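# Fold a napkin diagonally into a flat triangle

## Task

Fold the napkin along its diagonal so one corner lands on the opposite corner, within about a thumb's width. The result must be a low, flat triangle with all three points fully spread out and lying away from the fold line. It must sit entirely on the table and touch no arm base or mounting hardware. The moved corner may be set down or dropped into place. The task fails if the cloth slips out of a gripper while that gripper is moving sideways fast enough to throw it, even if the other gripper catches it. The fold must stay in place without the robot holding it. At the end both arms, including their grippers, must hang free in the air and touch nothing during the final second after the scene has settled. The scene must actually come to rest after you finish.

## Robot and tools

Robot: two arms, left_arm and right_arm, each with a parallel two-finger gripper. The fingers point along the gripper's own +z axis and close along its y axis. The reported end_effector_position is the point between the finger pads, roughly 1 cm behind the fingertips.

Scene frame: all result poses use one shared frame. Its origin is on the table surface midway between the arms. +z is up, +x points out over the table, and left_arm sits on the +y side. The arm names do not correspond to image left or right. Printed positions can be somewhat wrong, more so at long reach.

execute_actions(actions): a list of actions run one after another. Each action is a table of up to 15 rows. Each row lasts one control step (1/30 s). If there are fewer than 15 rows, the last row repeats until 15 steps have run. An empty list only returns state and images.

Every row is one flat list of 14 numbers, each in [-1, 1], covering both arms even if one stays still. The order is dx, dy, dz, rx, ry, rz, opening for left_arm, then the same seven for right_arm. The first six are an offset, not a pose. They are expressed in that gripper's own axes and measured from the gripper's measured pose at the start of the action. For the first action of a call, that start pose is the last one a result reported. Every row is relative to that same start, not to the preceding row. Scale: 1.0 equals 0.6 m for dx/dy/dz and 180 degrees for rotation. rx, ry, rz together form one rotation vector. Opening is absolute: +1 is fully open (0.094 m) and -1 is closed.

move(target, speed, blocking): target is one 14-number row laid out as above. Its offsets are measured from the pose in the latest result that showed one. Each gripper travels in a straight line toward its target, and all paths finish together. A move lasts 0.5 to 10 s and is cut off at 10 s if unfinished. speed is the top path speed in m/s, from 0.002 to 0.5, with a default of 0.25. Rotation is capped at twice that value in rad/s. Openings are sent when the move starts. Paths ignore obstacles and the other arm. Grippers lag, stray and can overshoot speed, especially near full arm extension. Faster moves hit harder, and aiming further past a contact presses harder. With blocking=false the result comes back after 0.5 s while motion continues. Until a result shows the move has ended, rows and new moves are refused, so use wait or stop first. The result adds a move: line giving the ending (done, off_target, moving, held, fault), any limits (paced = the pose was clipped; held = a safety check blocked steps, after which the arm may jump faster), and each gripper's distance from its target.

wait(seconds): 0 to 10. The scene runs with the last commands held, and any running move continues. It returns early when a move ends. stop(): brakes a running move; faster motion needs more room to stop, and the fingers keep moving. zoom_image(camera, region): gives a closer look at [x0, y0, x1, y1] pixels of one camera's latest image, at most 504x504. The cameras are cam_head_left, cam_head_right, cam_high, cam_low (504x504) and cam_left_wrist, cam_right_wrist (616x616). finished_scene(scene): ends the given scene permanently after the last command is held, and reports success.

Control details: at each step the commanded pose is clipped to within 70 mm and 16 degrees of the measured pose. Damped IK then chases it, with position taking priority over orientation. After an action, the arm drifts only to its last clipped pose, so long moves need further actions. Hand target lines show the pose currently being pursued. Arms tend to finish about a centimetre or more low, and repeated zero offsets can let them sag further. To hold an arm in place, send it the offset back to its desired pose in the first call of a reply, zeros in later calls, and raise the aim if it still droops. Elbows cannot fully straighten. Joint limits (rad): waist -2.618..3.054, shoulder 0..3.142, elbow 0..3.142, wrist pitch -1.571..1.571, wrist yaw -1.571..1.571, wrist roll -2.094..2.094.

Results: a state line gives each arm's position (m) and quaternion wxyz. grip_measured is the finger opening on the command scale, off by up to about 1 mm per gripper. The last joint value is the opening in metres. Runs of actions also list per-step positions, with HELD marking steps an arm was held back. A pose unreachable line names an arm whose command was altered by the clearance check. FAULT or OVER-TEMPERATURE FAULT lines mean that arm stopped. MOTOR HOT appears at 75 °C. At 90 °C the arm halts for 10 s, and at 100 °C it goes limp and falls. Holding loads, even while you think, heats motors. The robot keeps holding your last command while you are composing a reply.

Gripping cloth: command an opening below grip_measured to hold. About 0.03 below gives a firm grip and less gives a lighter one. Thin material under about 2 mm gets less force. Do not release the corner while sweeping sideways quickly. Lower it gently or let it drop from just above its target. Avoid collisions or hard pushes between the arms, as these can end the scene. Avoid slams, drops and heavy pressing on the table. Finish with both grippers lifted clear of the napkin and everything else.

Each tool is called after "Call:" in YAML: its name, and indented under it one key for each argument.

## Session

Call:
execute_actions:
  actions: []

Scene clock: 0.00 s.
left_arm: end_effector_position=(+0.3507, +0.0908, +0.1414) grip_measured=-0.985 end_effector_quat_wxyz=(+0.295, +0.307, +0.898, -0.110) | right_arm: end_effector_position=(+0.3560, -0.2456, +0.4034) grip_measured=+1.000 end_effector_quat_wxyz=(+0.701, -0.042, +0.710, +0.049)
Joint positions: left_arm=[-0.51   1.692  1.292 -0.533  0.061  0.054  0.001] | right_arm=[-0.011  1.053  1.046 -0.004  0.001  0.011  0.094]
Joint velocities: left_arm=[-0.007 -0.022 -0.012 -0.007 -0.037 -0.051  0.   ] | right_arm=[-0.002 -0.002 -0.007  0.051 -0.051  0.007  0.   ]
Motor temperatures (°C, as the motors report them): left_arm=[29 29 27 26 27 29] | right_arm=[27 26 29 27 28 25]
Hand target (left_arm): +0.350, +0.091, +0.143; +0.294, +0.307, +0.898, -0.110
Hand target (right_arm): +0.354, -0.246, +0.404; +0.700, -0.042, +0.711, +0.049

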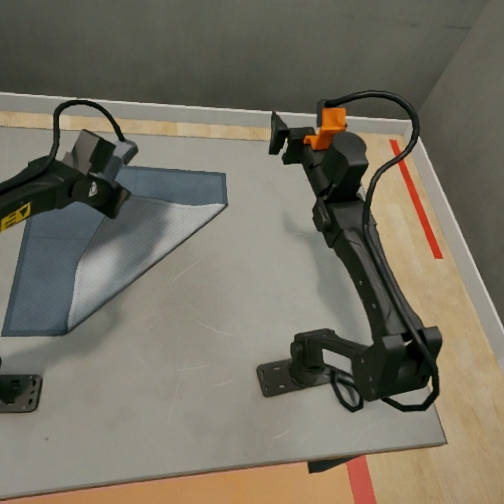

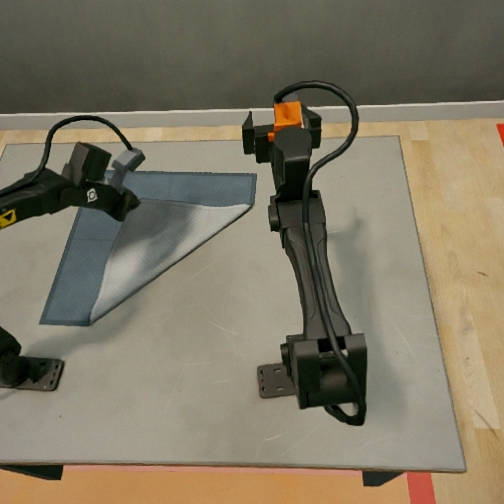

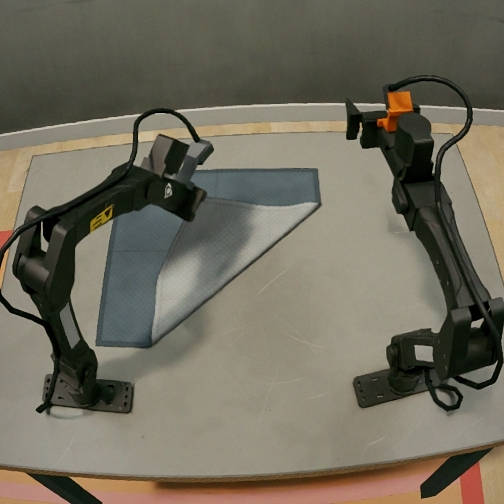

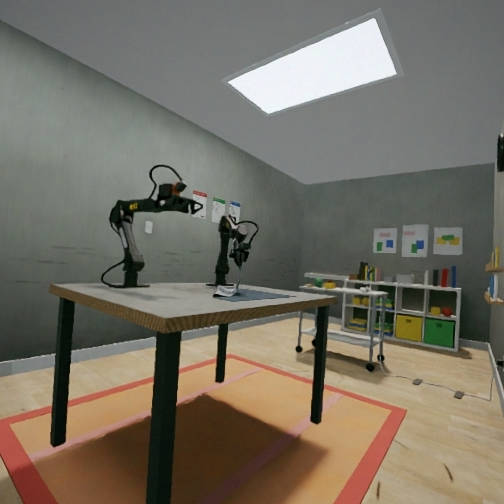

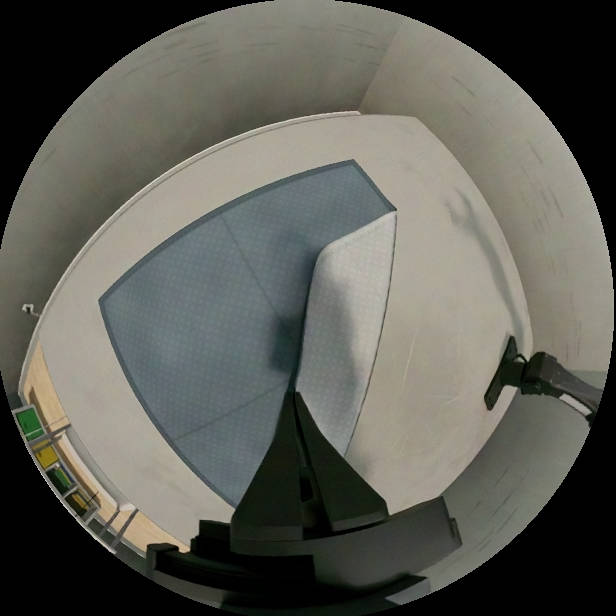

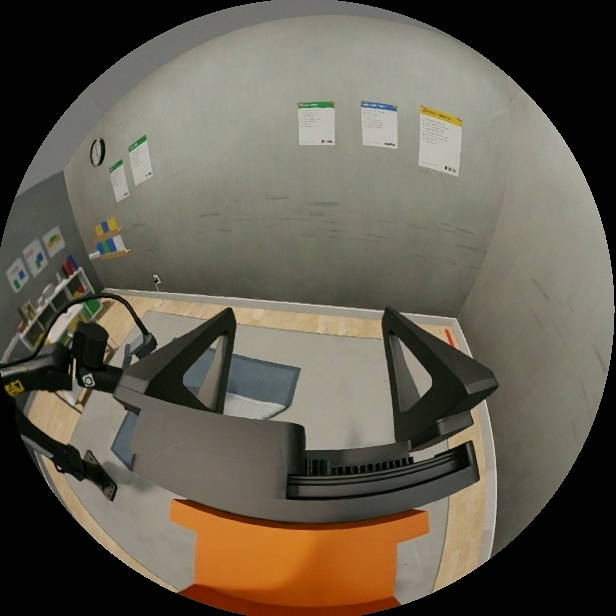

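Call:
move:
  target: [0.0215,0.269,0.103,0,0,0,-1,0,0,0,0,0,0,1]
  speed: 0.1

Scene clock: 12.73 s.
left_arm: end_effector_position=(+0.4647, +0.2045, +0.0775) grip_measured=-0.985 end_effector_quat_wxyz=(+0.285, +0.300, +0.904, -0.104) | right_arm: end_effector_position=(+0.3560, -0.2456, +0.4039) grip_measured=+1.000 end_effector_quat_wxyz=(+0.702, -0.041, +0.709, +0.049)
Joint positions: left_arm=[-0.119  2.007  1.462 -0.463  0.268  0.368  0.001] | right_arm=[-0.011  1.053  1.046 -0.002  0.001  0.011  0.094]
Joint velocities: left_arm=[ 0.002  0.002  0.007 -0.066 -0.022  0.066  0.   ] | right_arm=[ 0.002 -0.007 -0.002  0.051 -0.022 -0.037  0.   ]
Motor temperatures (°C, as the motors report them): left_arm=[29 30 28 27 27 29] | right_arm=[27 26 30 30 28 25]
Hand target (left_arm): +0.472, +0.201, +0.084; +0.297, +0.306, +0.898, -0.111
Hand target (right_arm): +0.356, -0.246, +0.403; +0.701, -0.042, +0.710, +0.049
Off the commanded pose (left_arm): 0.008 m, 2 deg.
Off the commanded pose (right_arm): 0.000 m, 0 deg.
move: done

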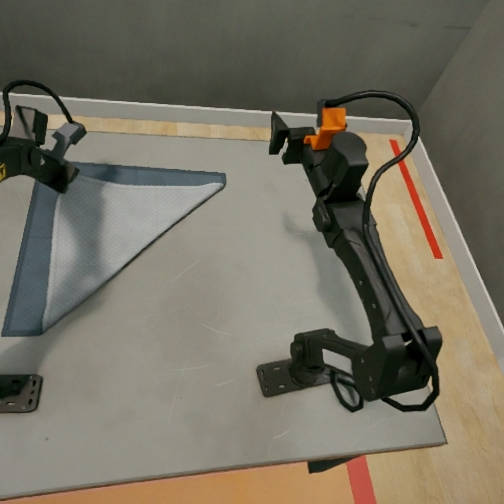

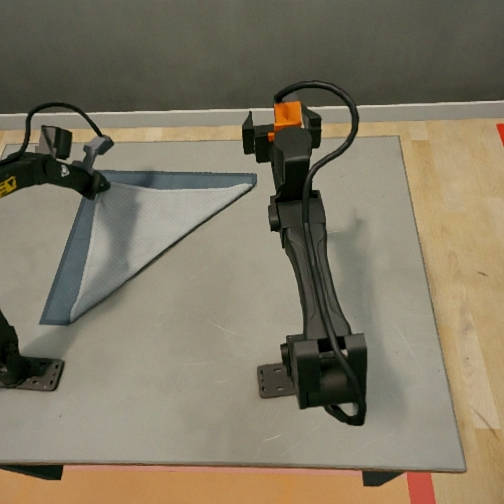

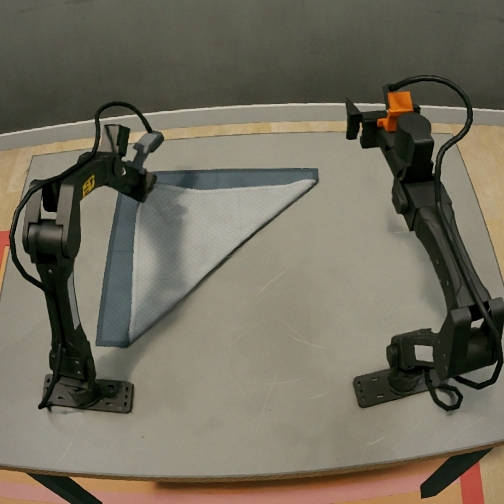

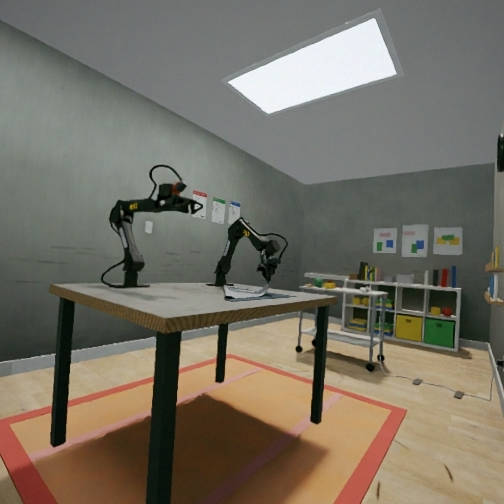

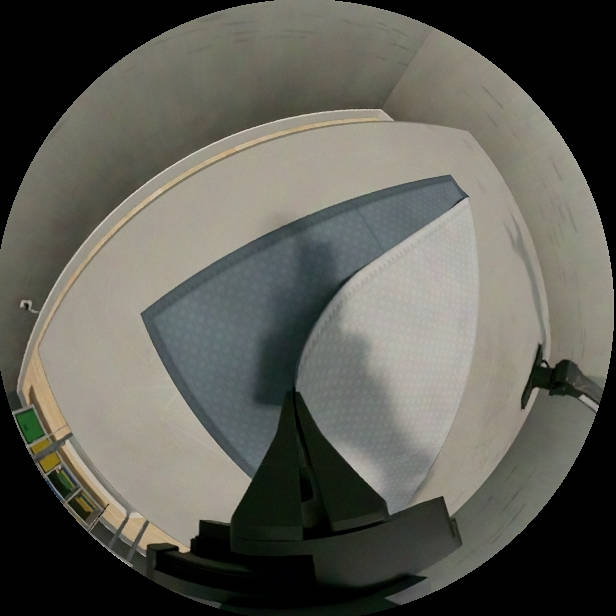

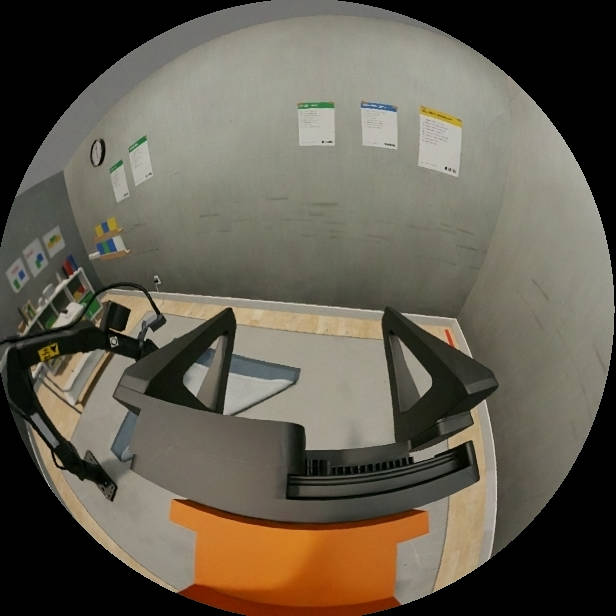

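Call:
move:
  target: [0.02,0.136,0.0445,0,0,0,-1,0,0,0,0,0,0,1]
  speed: 0.08

Scene clock: 19.93 s.
left_arm: end_effector_position=(+0.5174, +0.2677, +0.0470) grip_measured=-0.985 end_effector_quat_wxyz=(+0.290, +0.295, +0.906, -0.095) | right_arm: end_effector_position=(+0.3560, -0.2456, +0.4045) grip_measured=+1.000 end_effector_quat_wxyz=(+0.703, -0.041, +0.708, +0.049)
Joint positions: left_arm=[ 0.033  2.208  1.652 -0.481  0.329  0.498  0.001] | right_arm=[-0.011  1.053  1.046  0.001  0.001  0.011  0.094]
Joint velocities: left_arm=[-0.007 -0.007 -0.002 -0.037  0.022 -0.022  0.   ] | right_arm=[-0.007 -0.007  0.022  0.022 -0.037 -0.007  0.   ]
Motor temperatures (°C, as the motors report them): left_arm=[29 30 29 28 27 29] | right_arm=[27 26 30 31 28 25]
Hand target (left_arm): +0.519, +0.266, +0.048; +0.286, +0.300, +0.904, -0.104
Hand target (right_arm): +0.356, -0.246, +0.404; +0.702, -0.041, +0.709, +0.049
Off the commanded pose (left_arm): 0.002 m, 1 deg.
Off the commanded pose (right_arm): 0.001 m, 0 deg.
move: done

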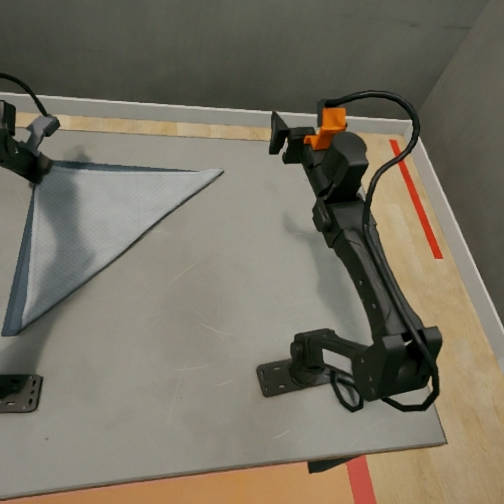

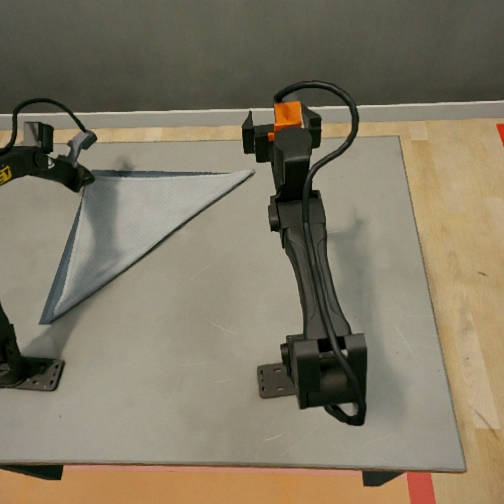

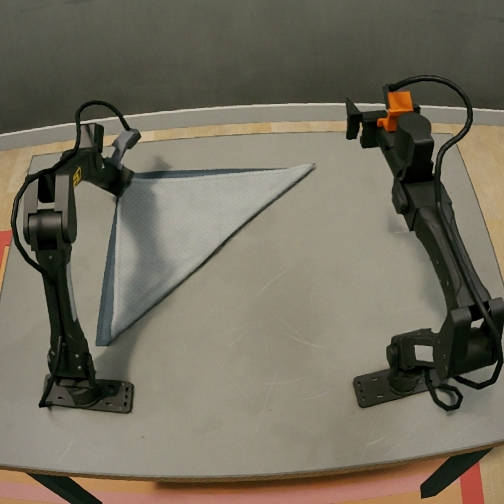

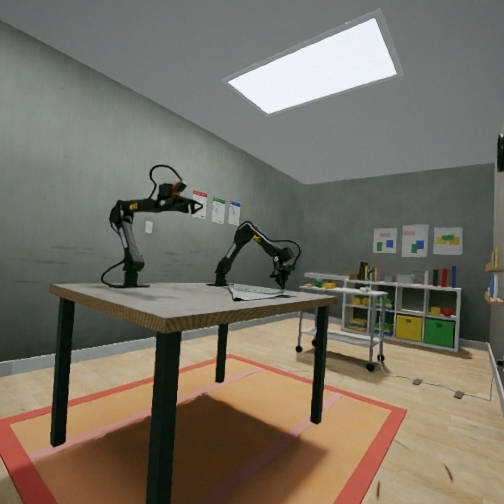

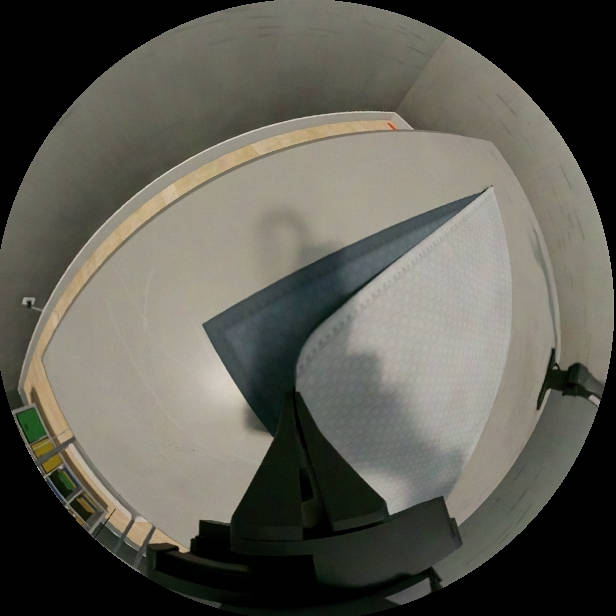

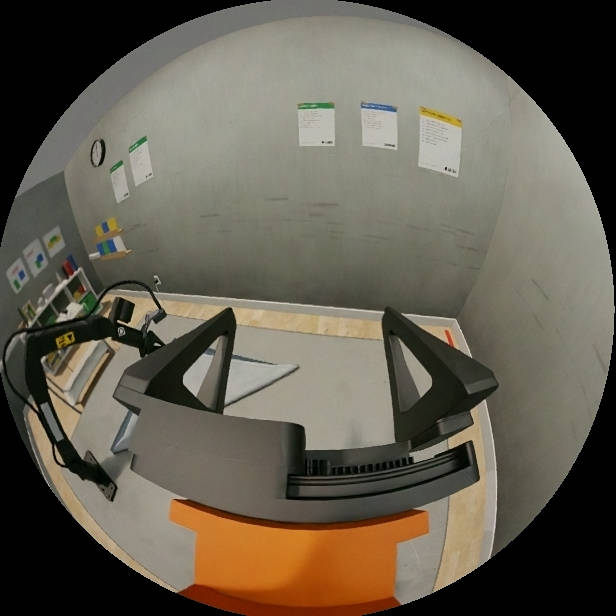

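Call:
move:
  target: [0.003,0.047,0.049,0,0,0,-1,0,0,0,0,0,0,1]
  speed: 0.05

Scene clock: 25.60 s.
left_arm: end_effector_position=(+0.5419, +0.2796, +0.0216) grip_measured=-0.985 end_effector_quat_wxyz=(+0.287, +0.294, +0.907, -0.092) | right_arm: end_effector_position=(+0.3560, -0.2456, +0.4049) grip_measured=+1.000 end_effector_quat_wxyz=(+0.704, -0.041, +0.708, +0.049)
Joint positions: left_arm=[ 0.057  2.336  1.771 -0.483  0.332  0.519  0.001] | right_arm=[-0.011  1.053  1.046  0.002  0.001  0.011  0.094]
Joint velocities: left_arm=[ 0.002  0.027 -0.002  0.007 -0.095 -0.022 -0.001] | right_arm=[ 0.007  0.002 -0.002 -0.051  0.007 -0.022  0.   ]
Motor temperatures (°C, as the motors report them): left_arm=[29 31 29 28 27 29] | right_arm=[27 26 31 32 28 25]
Hand target (left_arm): +0.547, +0.281, +0.022; +0.290, +0.295, +0.905, -0.095
Hand target (right_arm): +0.356, -0.246, +0.404; +0.703, -0.041, +0.708, +0.049
Off the commanded pose (left_arm): 0.005 m, 1 deg.
Off the commanded pose (right_arm): 0.000 m, 0 deg.
move: done

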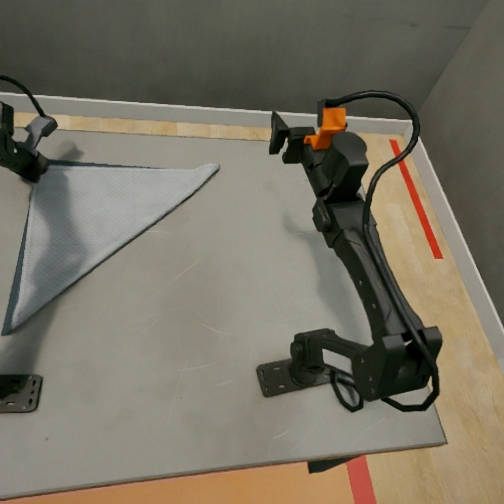

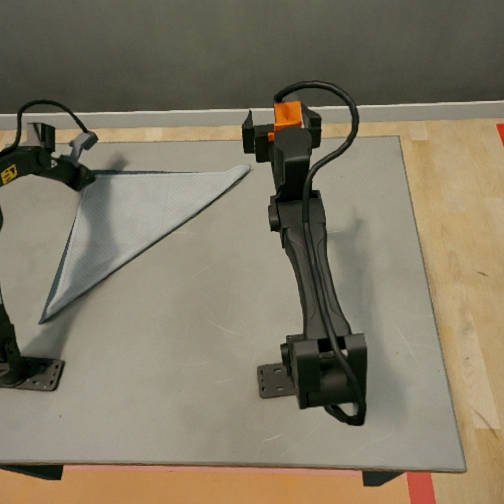

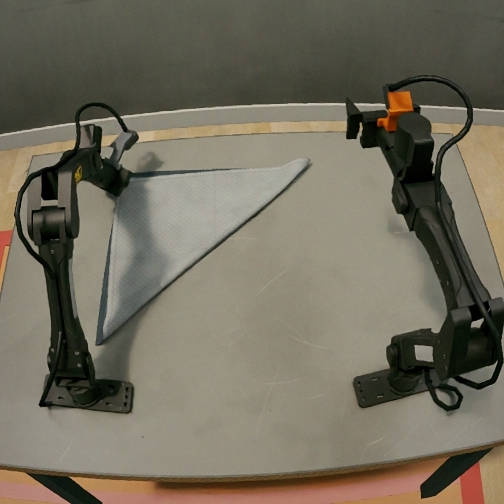

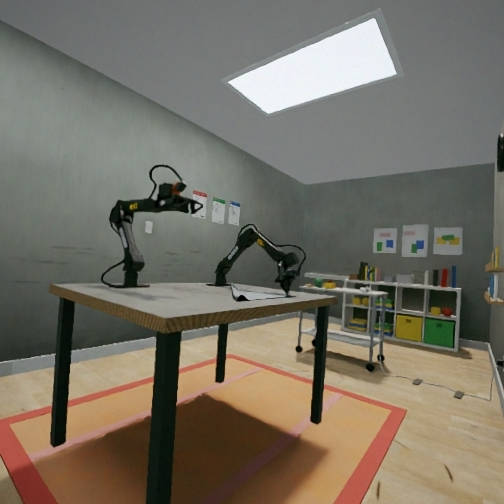

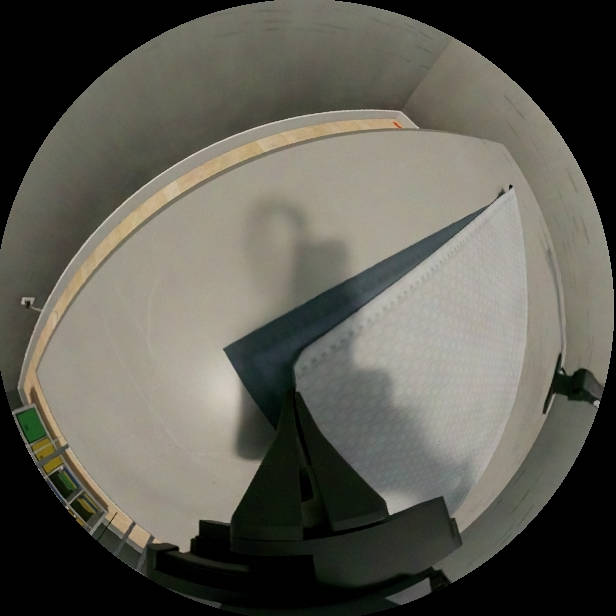

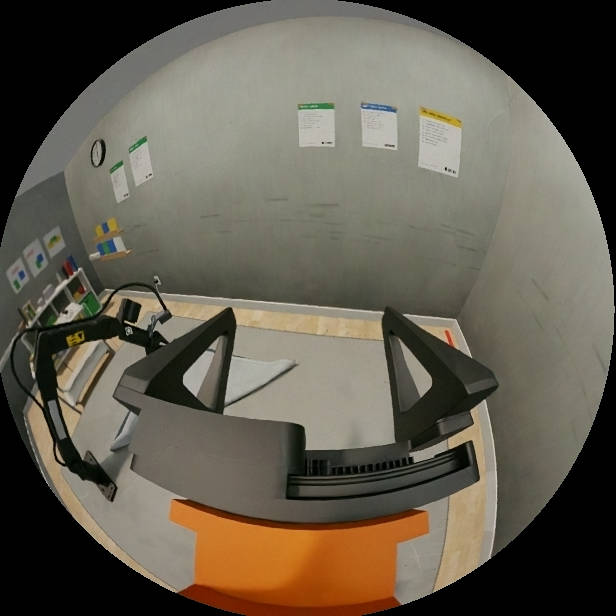

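Call:
move:
  target: [-0.019,0.002,0.014,0,0,0,-1,0,0,0,0,0,0,1]
  speed: 0.04

Call:
move:
  target: [0,0,0,0,0,0,-0.3,0,0,0,0,0,0,1]

Call:
move:
  target: [-0.1,0,-0.14,0,0,0,-0.3,0,0,0,0,0,0,1]
  speed: 0.1

Scene clock: 37.57 s.
left_arm: end_effector_position=(+0.5528, +0.2745, +0.0236) grip_measured=-0.985 end_effector_quat_wxyz=(+0.295, +0.295, +0.904, -0.091) | right_arm: end_effector_position=(+0.3560, -0.2456, +0.4055) grip_measured=+1.000 end_effector_quat_wxyz=(+0.704, -0.041, +0.707, +0.049)
Joint positions: left_arm=[ 0.048  2.366  1.823 -0.484  0.332  0.512  0.001] | right_arm=[-0.011  1.053  1.046  0.005  0.001  0.011  0.094]
Joint velocities: left_arm=[ 0.002  0.012  0.017  0.022  0.051 -0.037  0.   ] | right_arm=[ 0.007 -0.012  0.012 -0.037 -0.007  0.007  0.   ]
Motor temperatures (°C, as the motors report them): left_arm=[29 32 29 28 27 29] | right_arm=[27 26 31 33 28 25]
Hand target (left_arm): +0.554, +0.272, +0.021; +0.287, +0.294, +0.907, -0.091
Hand target (right_arm): +0.356, -0.246, +0.405; +0.704, -0.041, +0.708, +0.049
Off the commanded pose (left_arm): 0.003 m, 1 deg.
Off the commanded pose (right_arm): 0.001 m, 0 deg.
move: done

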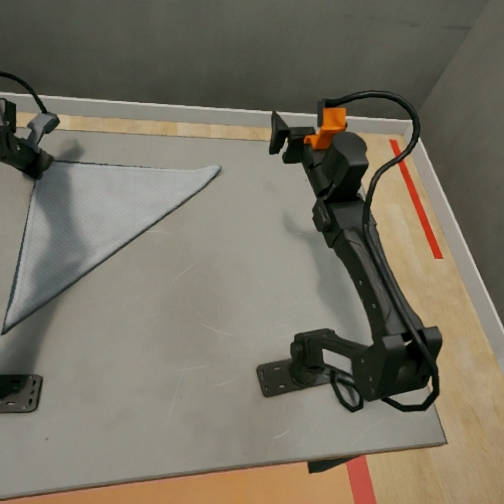

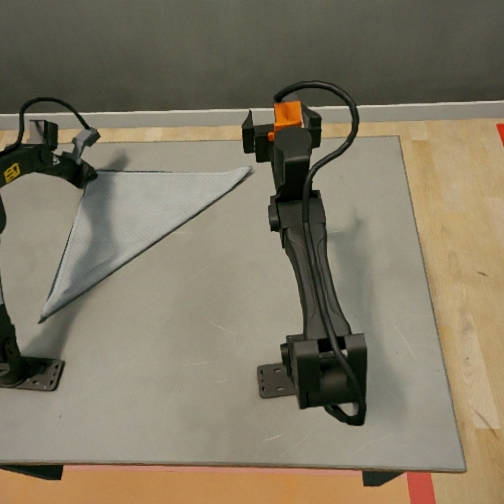

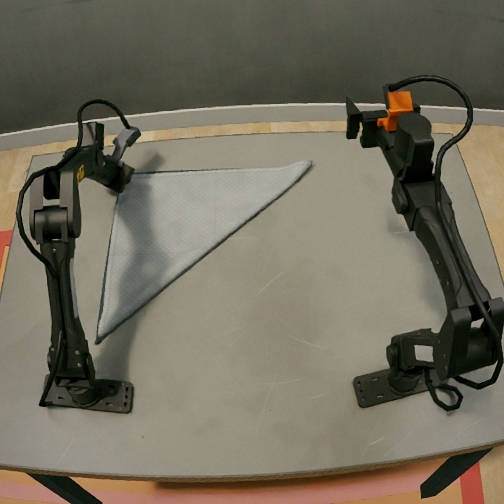

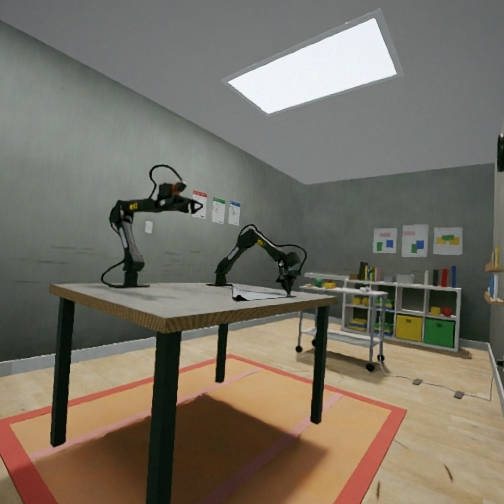

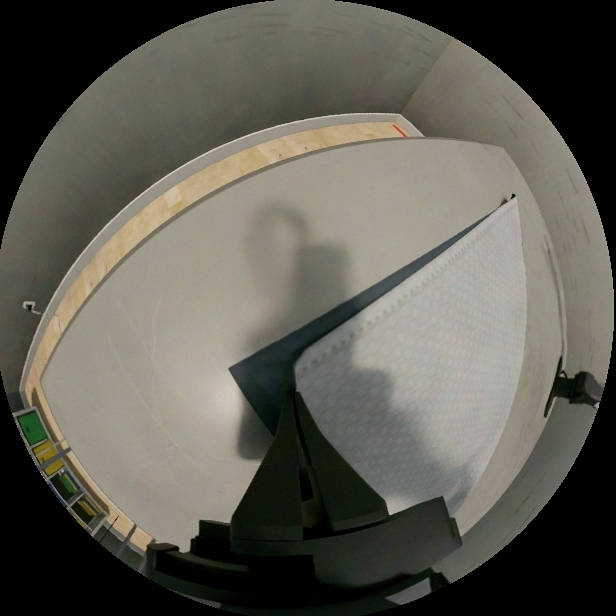

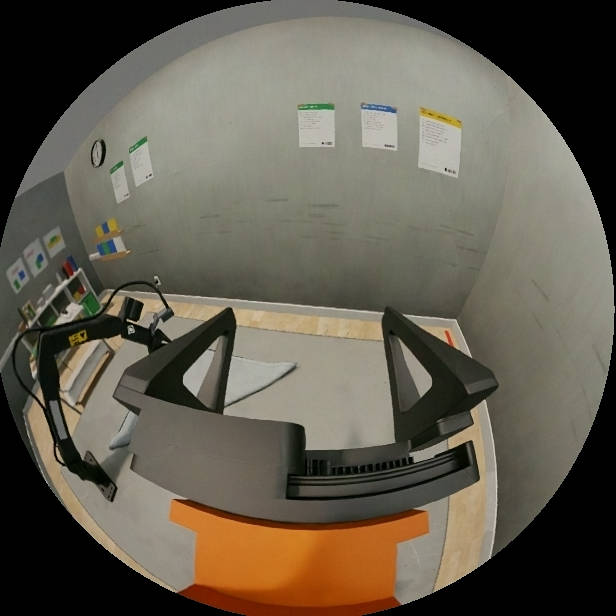

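Scene clock: 38.07 s.
left_arm: end_effector_position=(+0.5528, +0.2745, +0.0236) grip_measured=-0.301 end_effector_quat_wxyz=(+0.295, +0.295, +0.904, -0.091) | right_arm: end_effector_position=(+0.3560, -0.2456, +0.4060) grip_measured=+1.000 end_effector_quat_wxyz=(+0.705, -0.041, +0.706, +0.049)
Joint positions: left_arm=[ 0.048  2.366  1.823 -0.484  0.332  0.512  0.033] | right_arm=[-0.011  1.053  1.046  0.007  0.001  0.011  0.094]
Joint velocities: left_arm=[ 0.007  0.002 -0.007  0.066 -0.022 -0.022  0.   ] | right_arm=[ 0.012 -0.002  0.012 -0.066  0.007  0.037  0.   ]
Motor temperatures (°C, as the motors report them): left_arm=[29 32 29 28 27 29] | right_arm=[27 26 31 33 28 25]
Hand target (left_arm): +0.553, +0.275, +0.024; +0.295, +0.295, +0.904, -0.091
Hand target (right_arm): +0.356, -0.246, +0.405; +0.704, -0.041, +0.707, +0.049
Off the commanded pose (left_arm): 0.000 m, 0 deg.
Off the commanded pose (right_arm): 0.000 m, 0 deg.
move: done

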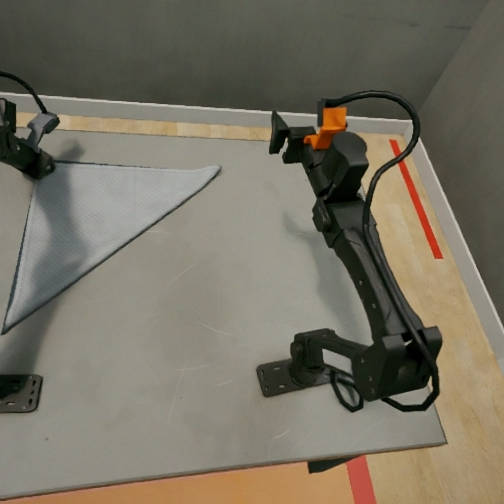

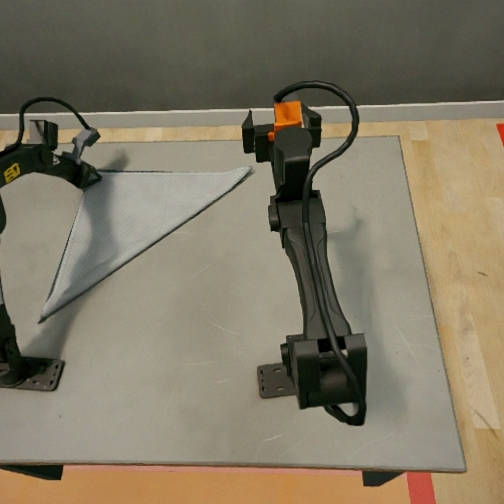

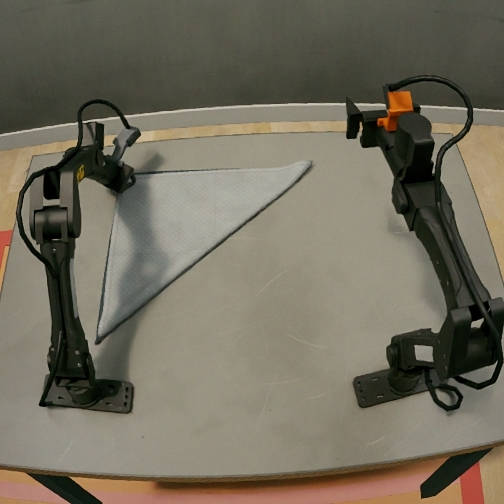

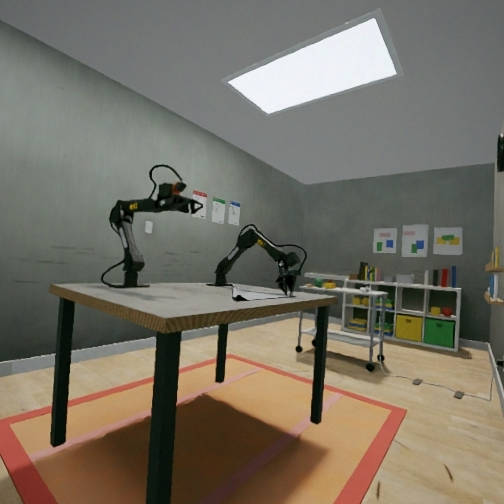

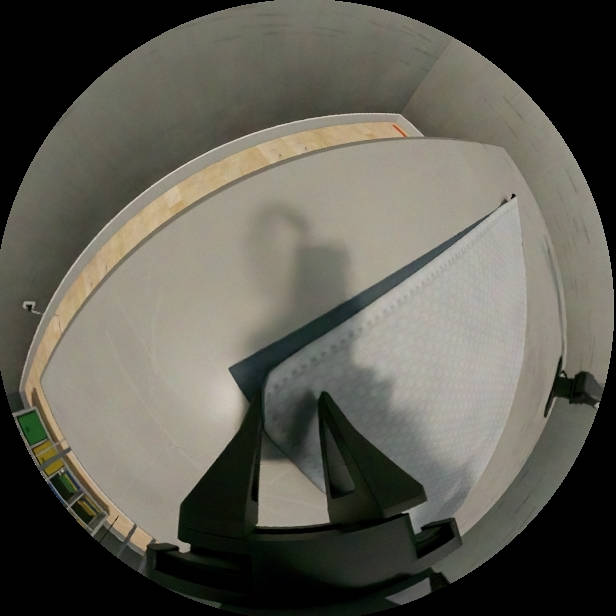

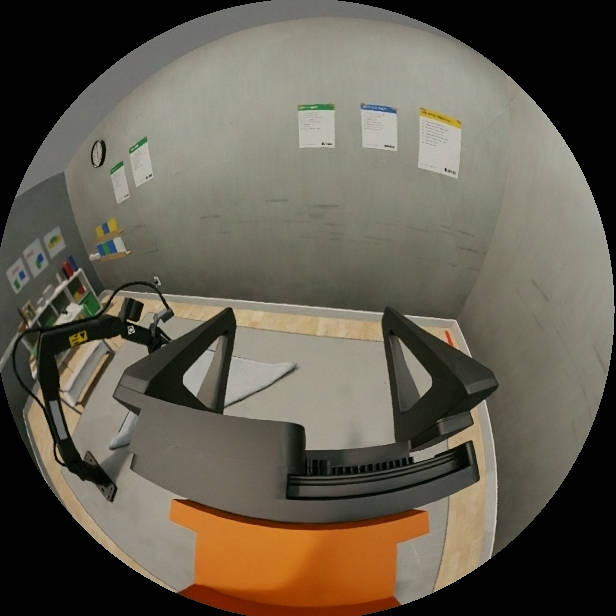

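Scene clock: 39.73 s.
left_arm: end_effector_position=(+0.5504, +0.2746, +0.1123) grip_measured=-0.301 end_effector_quat_wxyz=(+0.290, +0.295, +0.906, -0.092) | right_arm: end_effector_position=(+0.3560, -0.2456, +0.4065) grip_measured=+1.000 end_effector_quat_wxyz=(+0.706, -0.041, +0.706, +0.049)
Joint positions: left_arm=[ 0.048  2.305  2.08  -0.813  0.332  0.512  0.033] | right_arm=[-0.011  1.053  1.046  0.009  0.001  0.011  0.094]
Joint velocities: left_arm=[-0.007 -0.007 -0.007  0.022 -0.022 -0.037  0.001] | right_arm=[ 0.002  0.002  0.002 -0.051 -0.037  0.022  0.   ]
Motor temperatures (°C, as the motors report them): left_arm=[29 32 29 28 27 29] | right_arm=[27 26 31 33 28 25]
Hand target (left_arm): +0.550, +0.273, +0.127; +0.296, +0.295, +0.904, -0.091
Hand target (right_arm): +0.356, -0.246, +0.406; +0.705, -0.041, +0.706, +0.049
Off the commanded pose (left_arm): 0.015 m, 1 deg.
Off the commanded pose (right_arm): 0.000 m, 0 deg.
move: off_target (left_arm)

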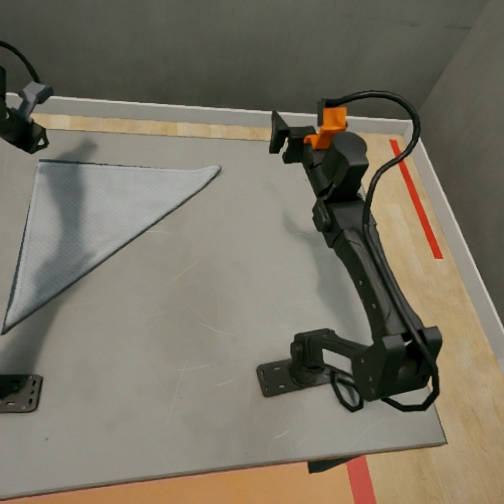

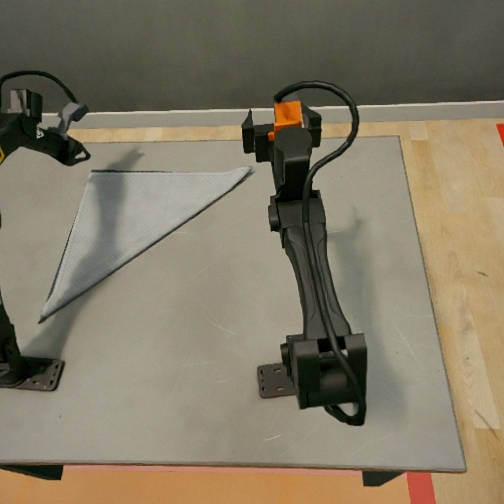

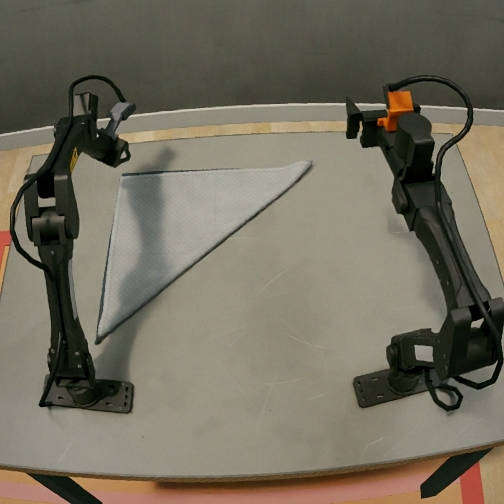

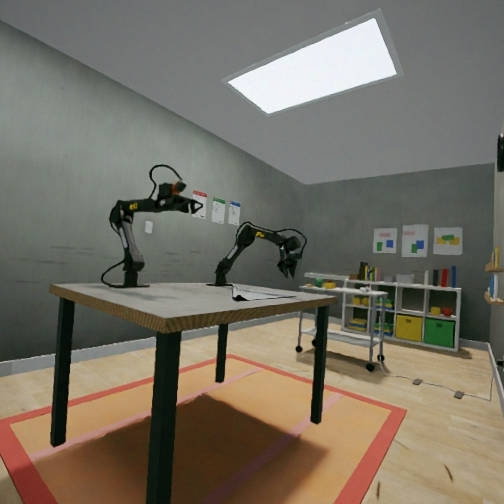

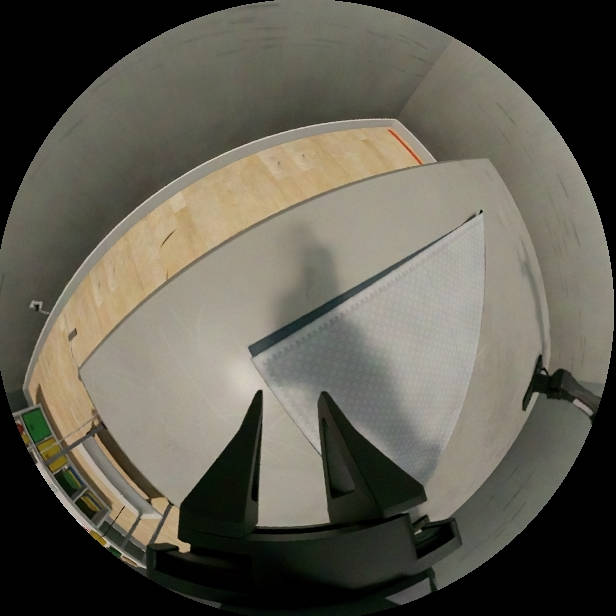

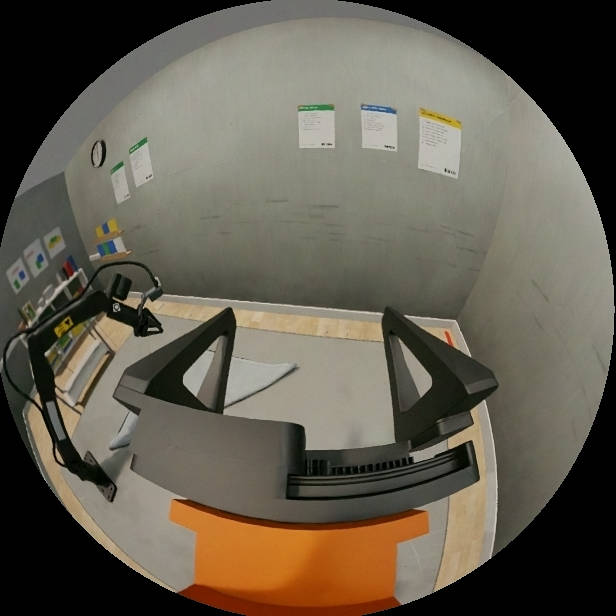

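Looks good.

Call:
finished_scene:
  scene: 1

The scene is finished: the task was done.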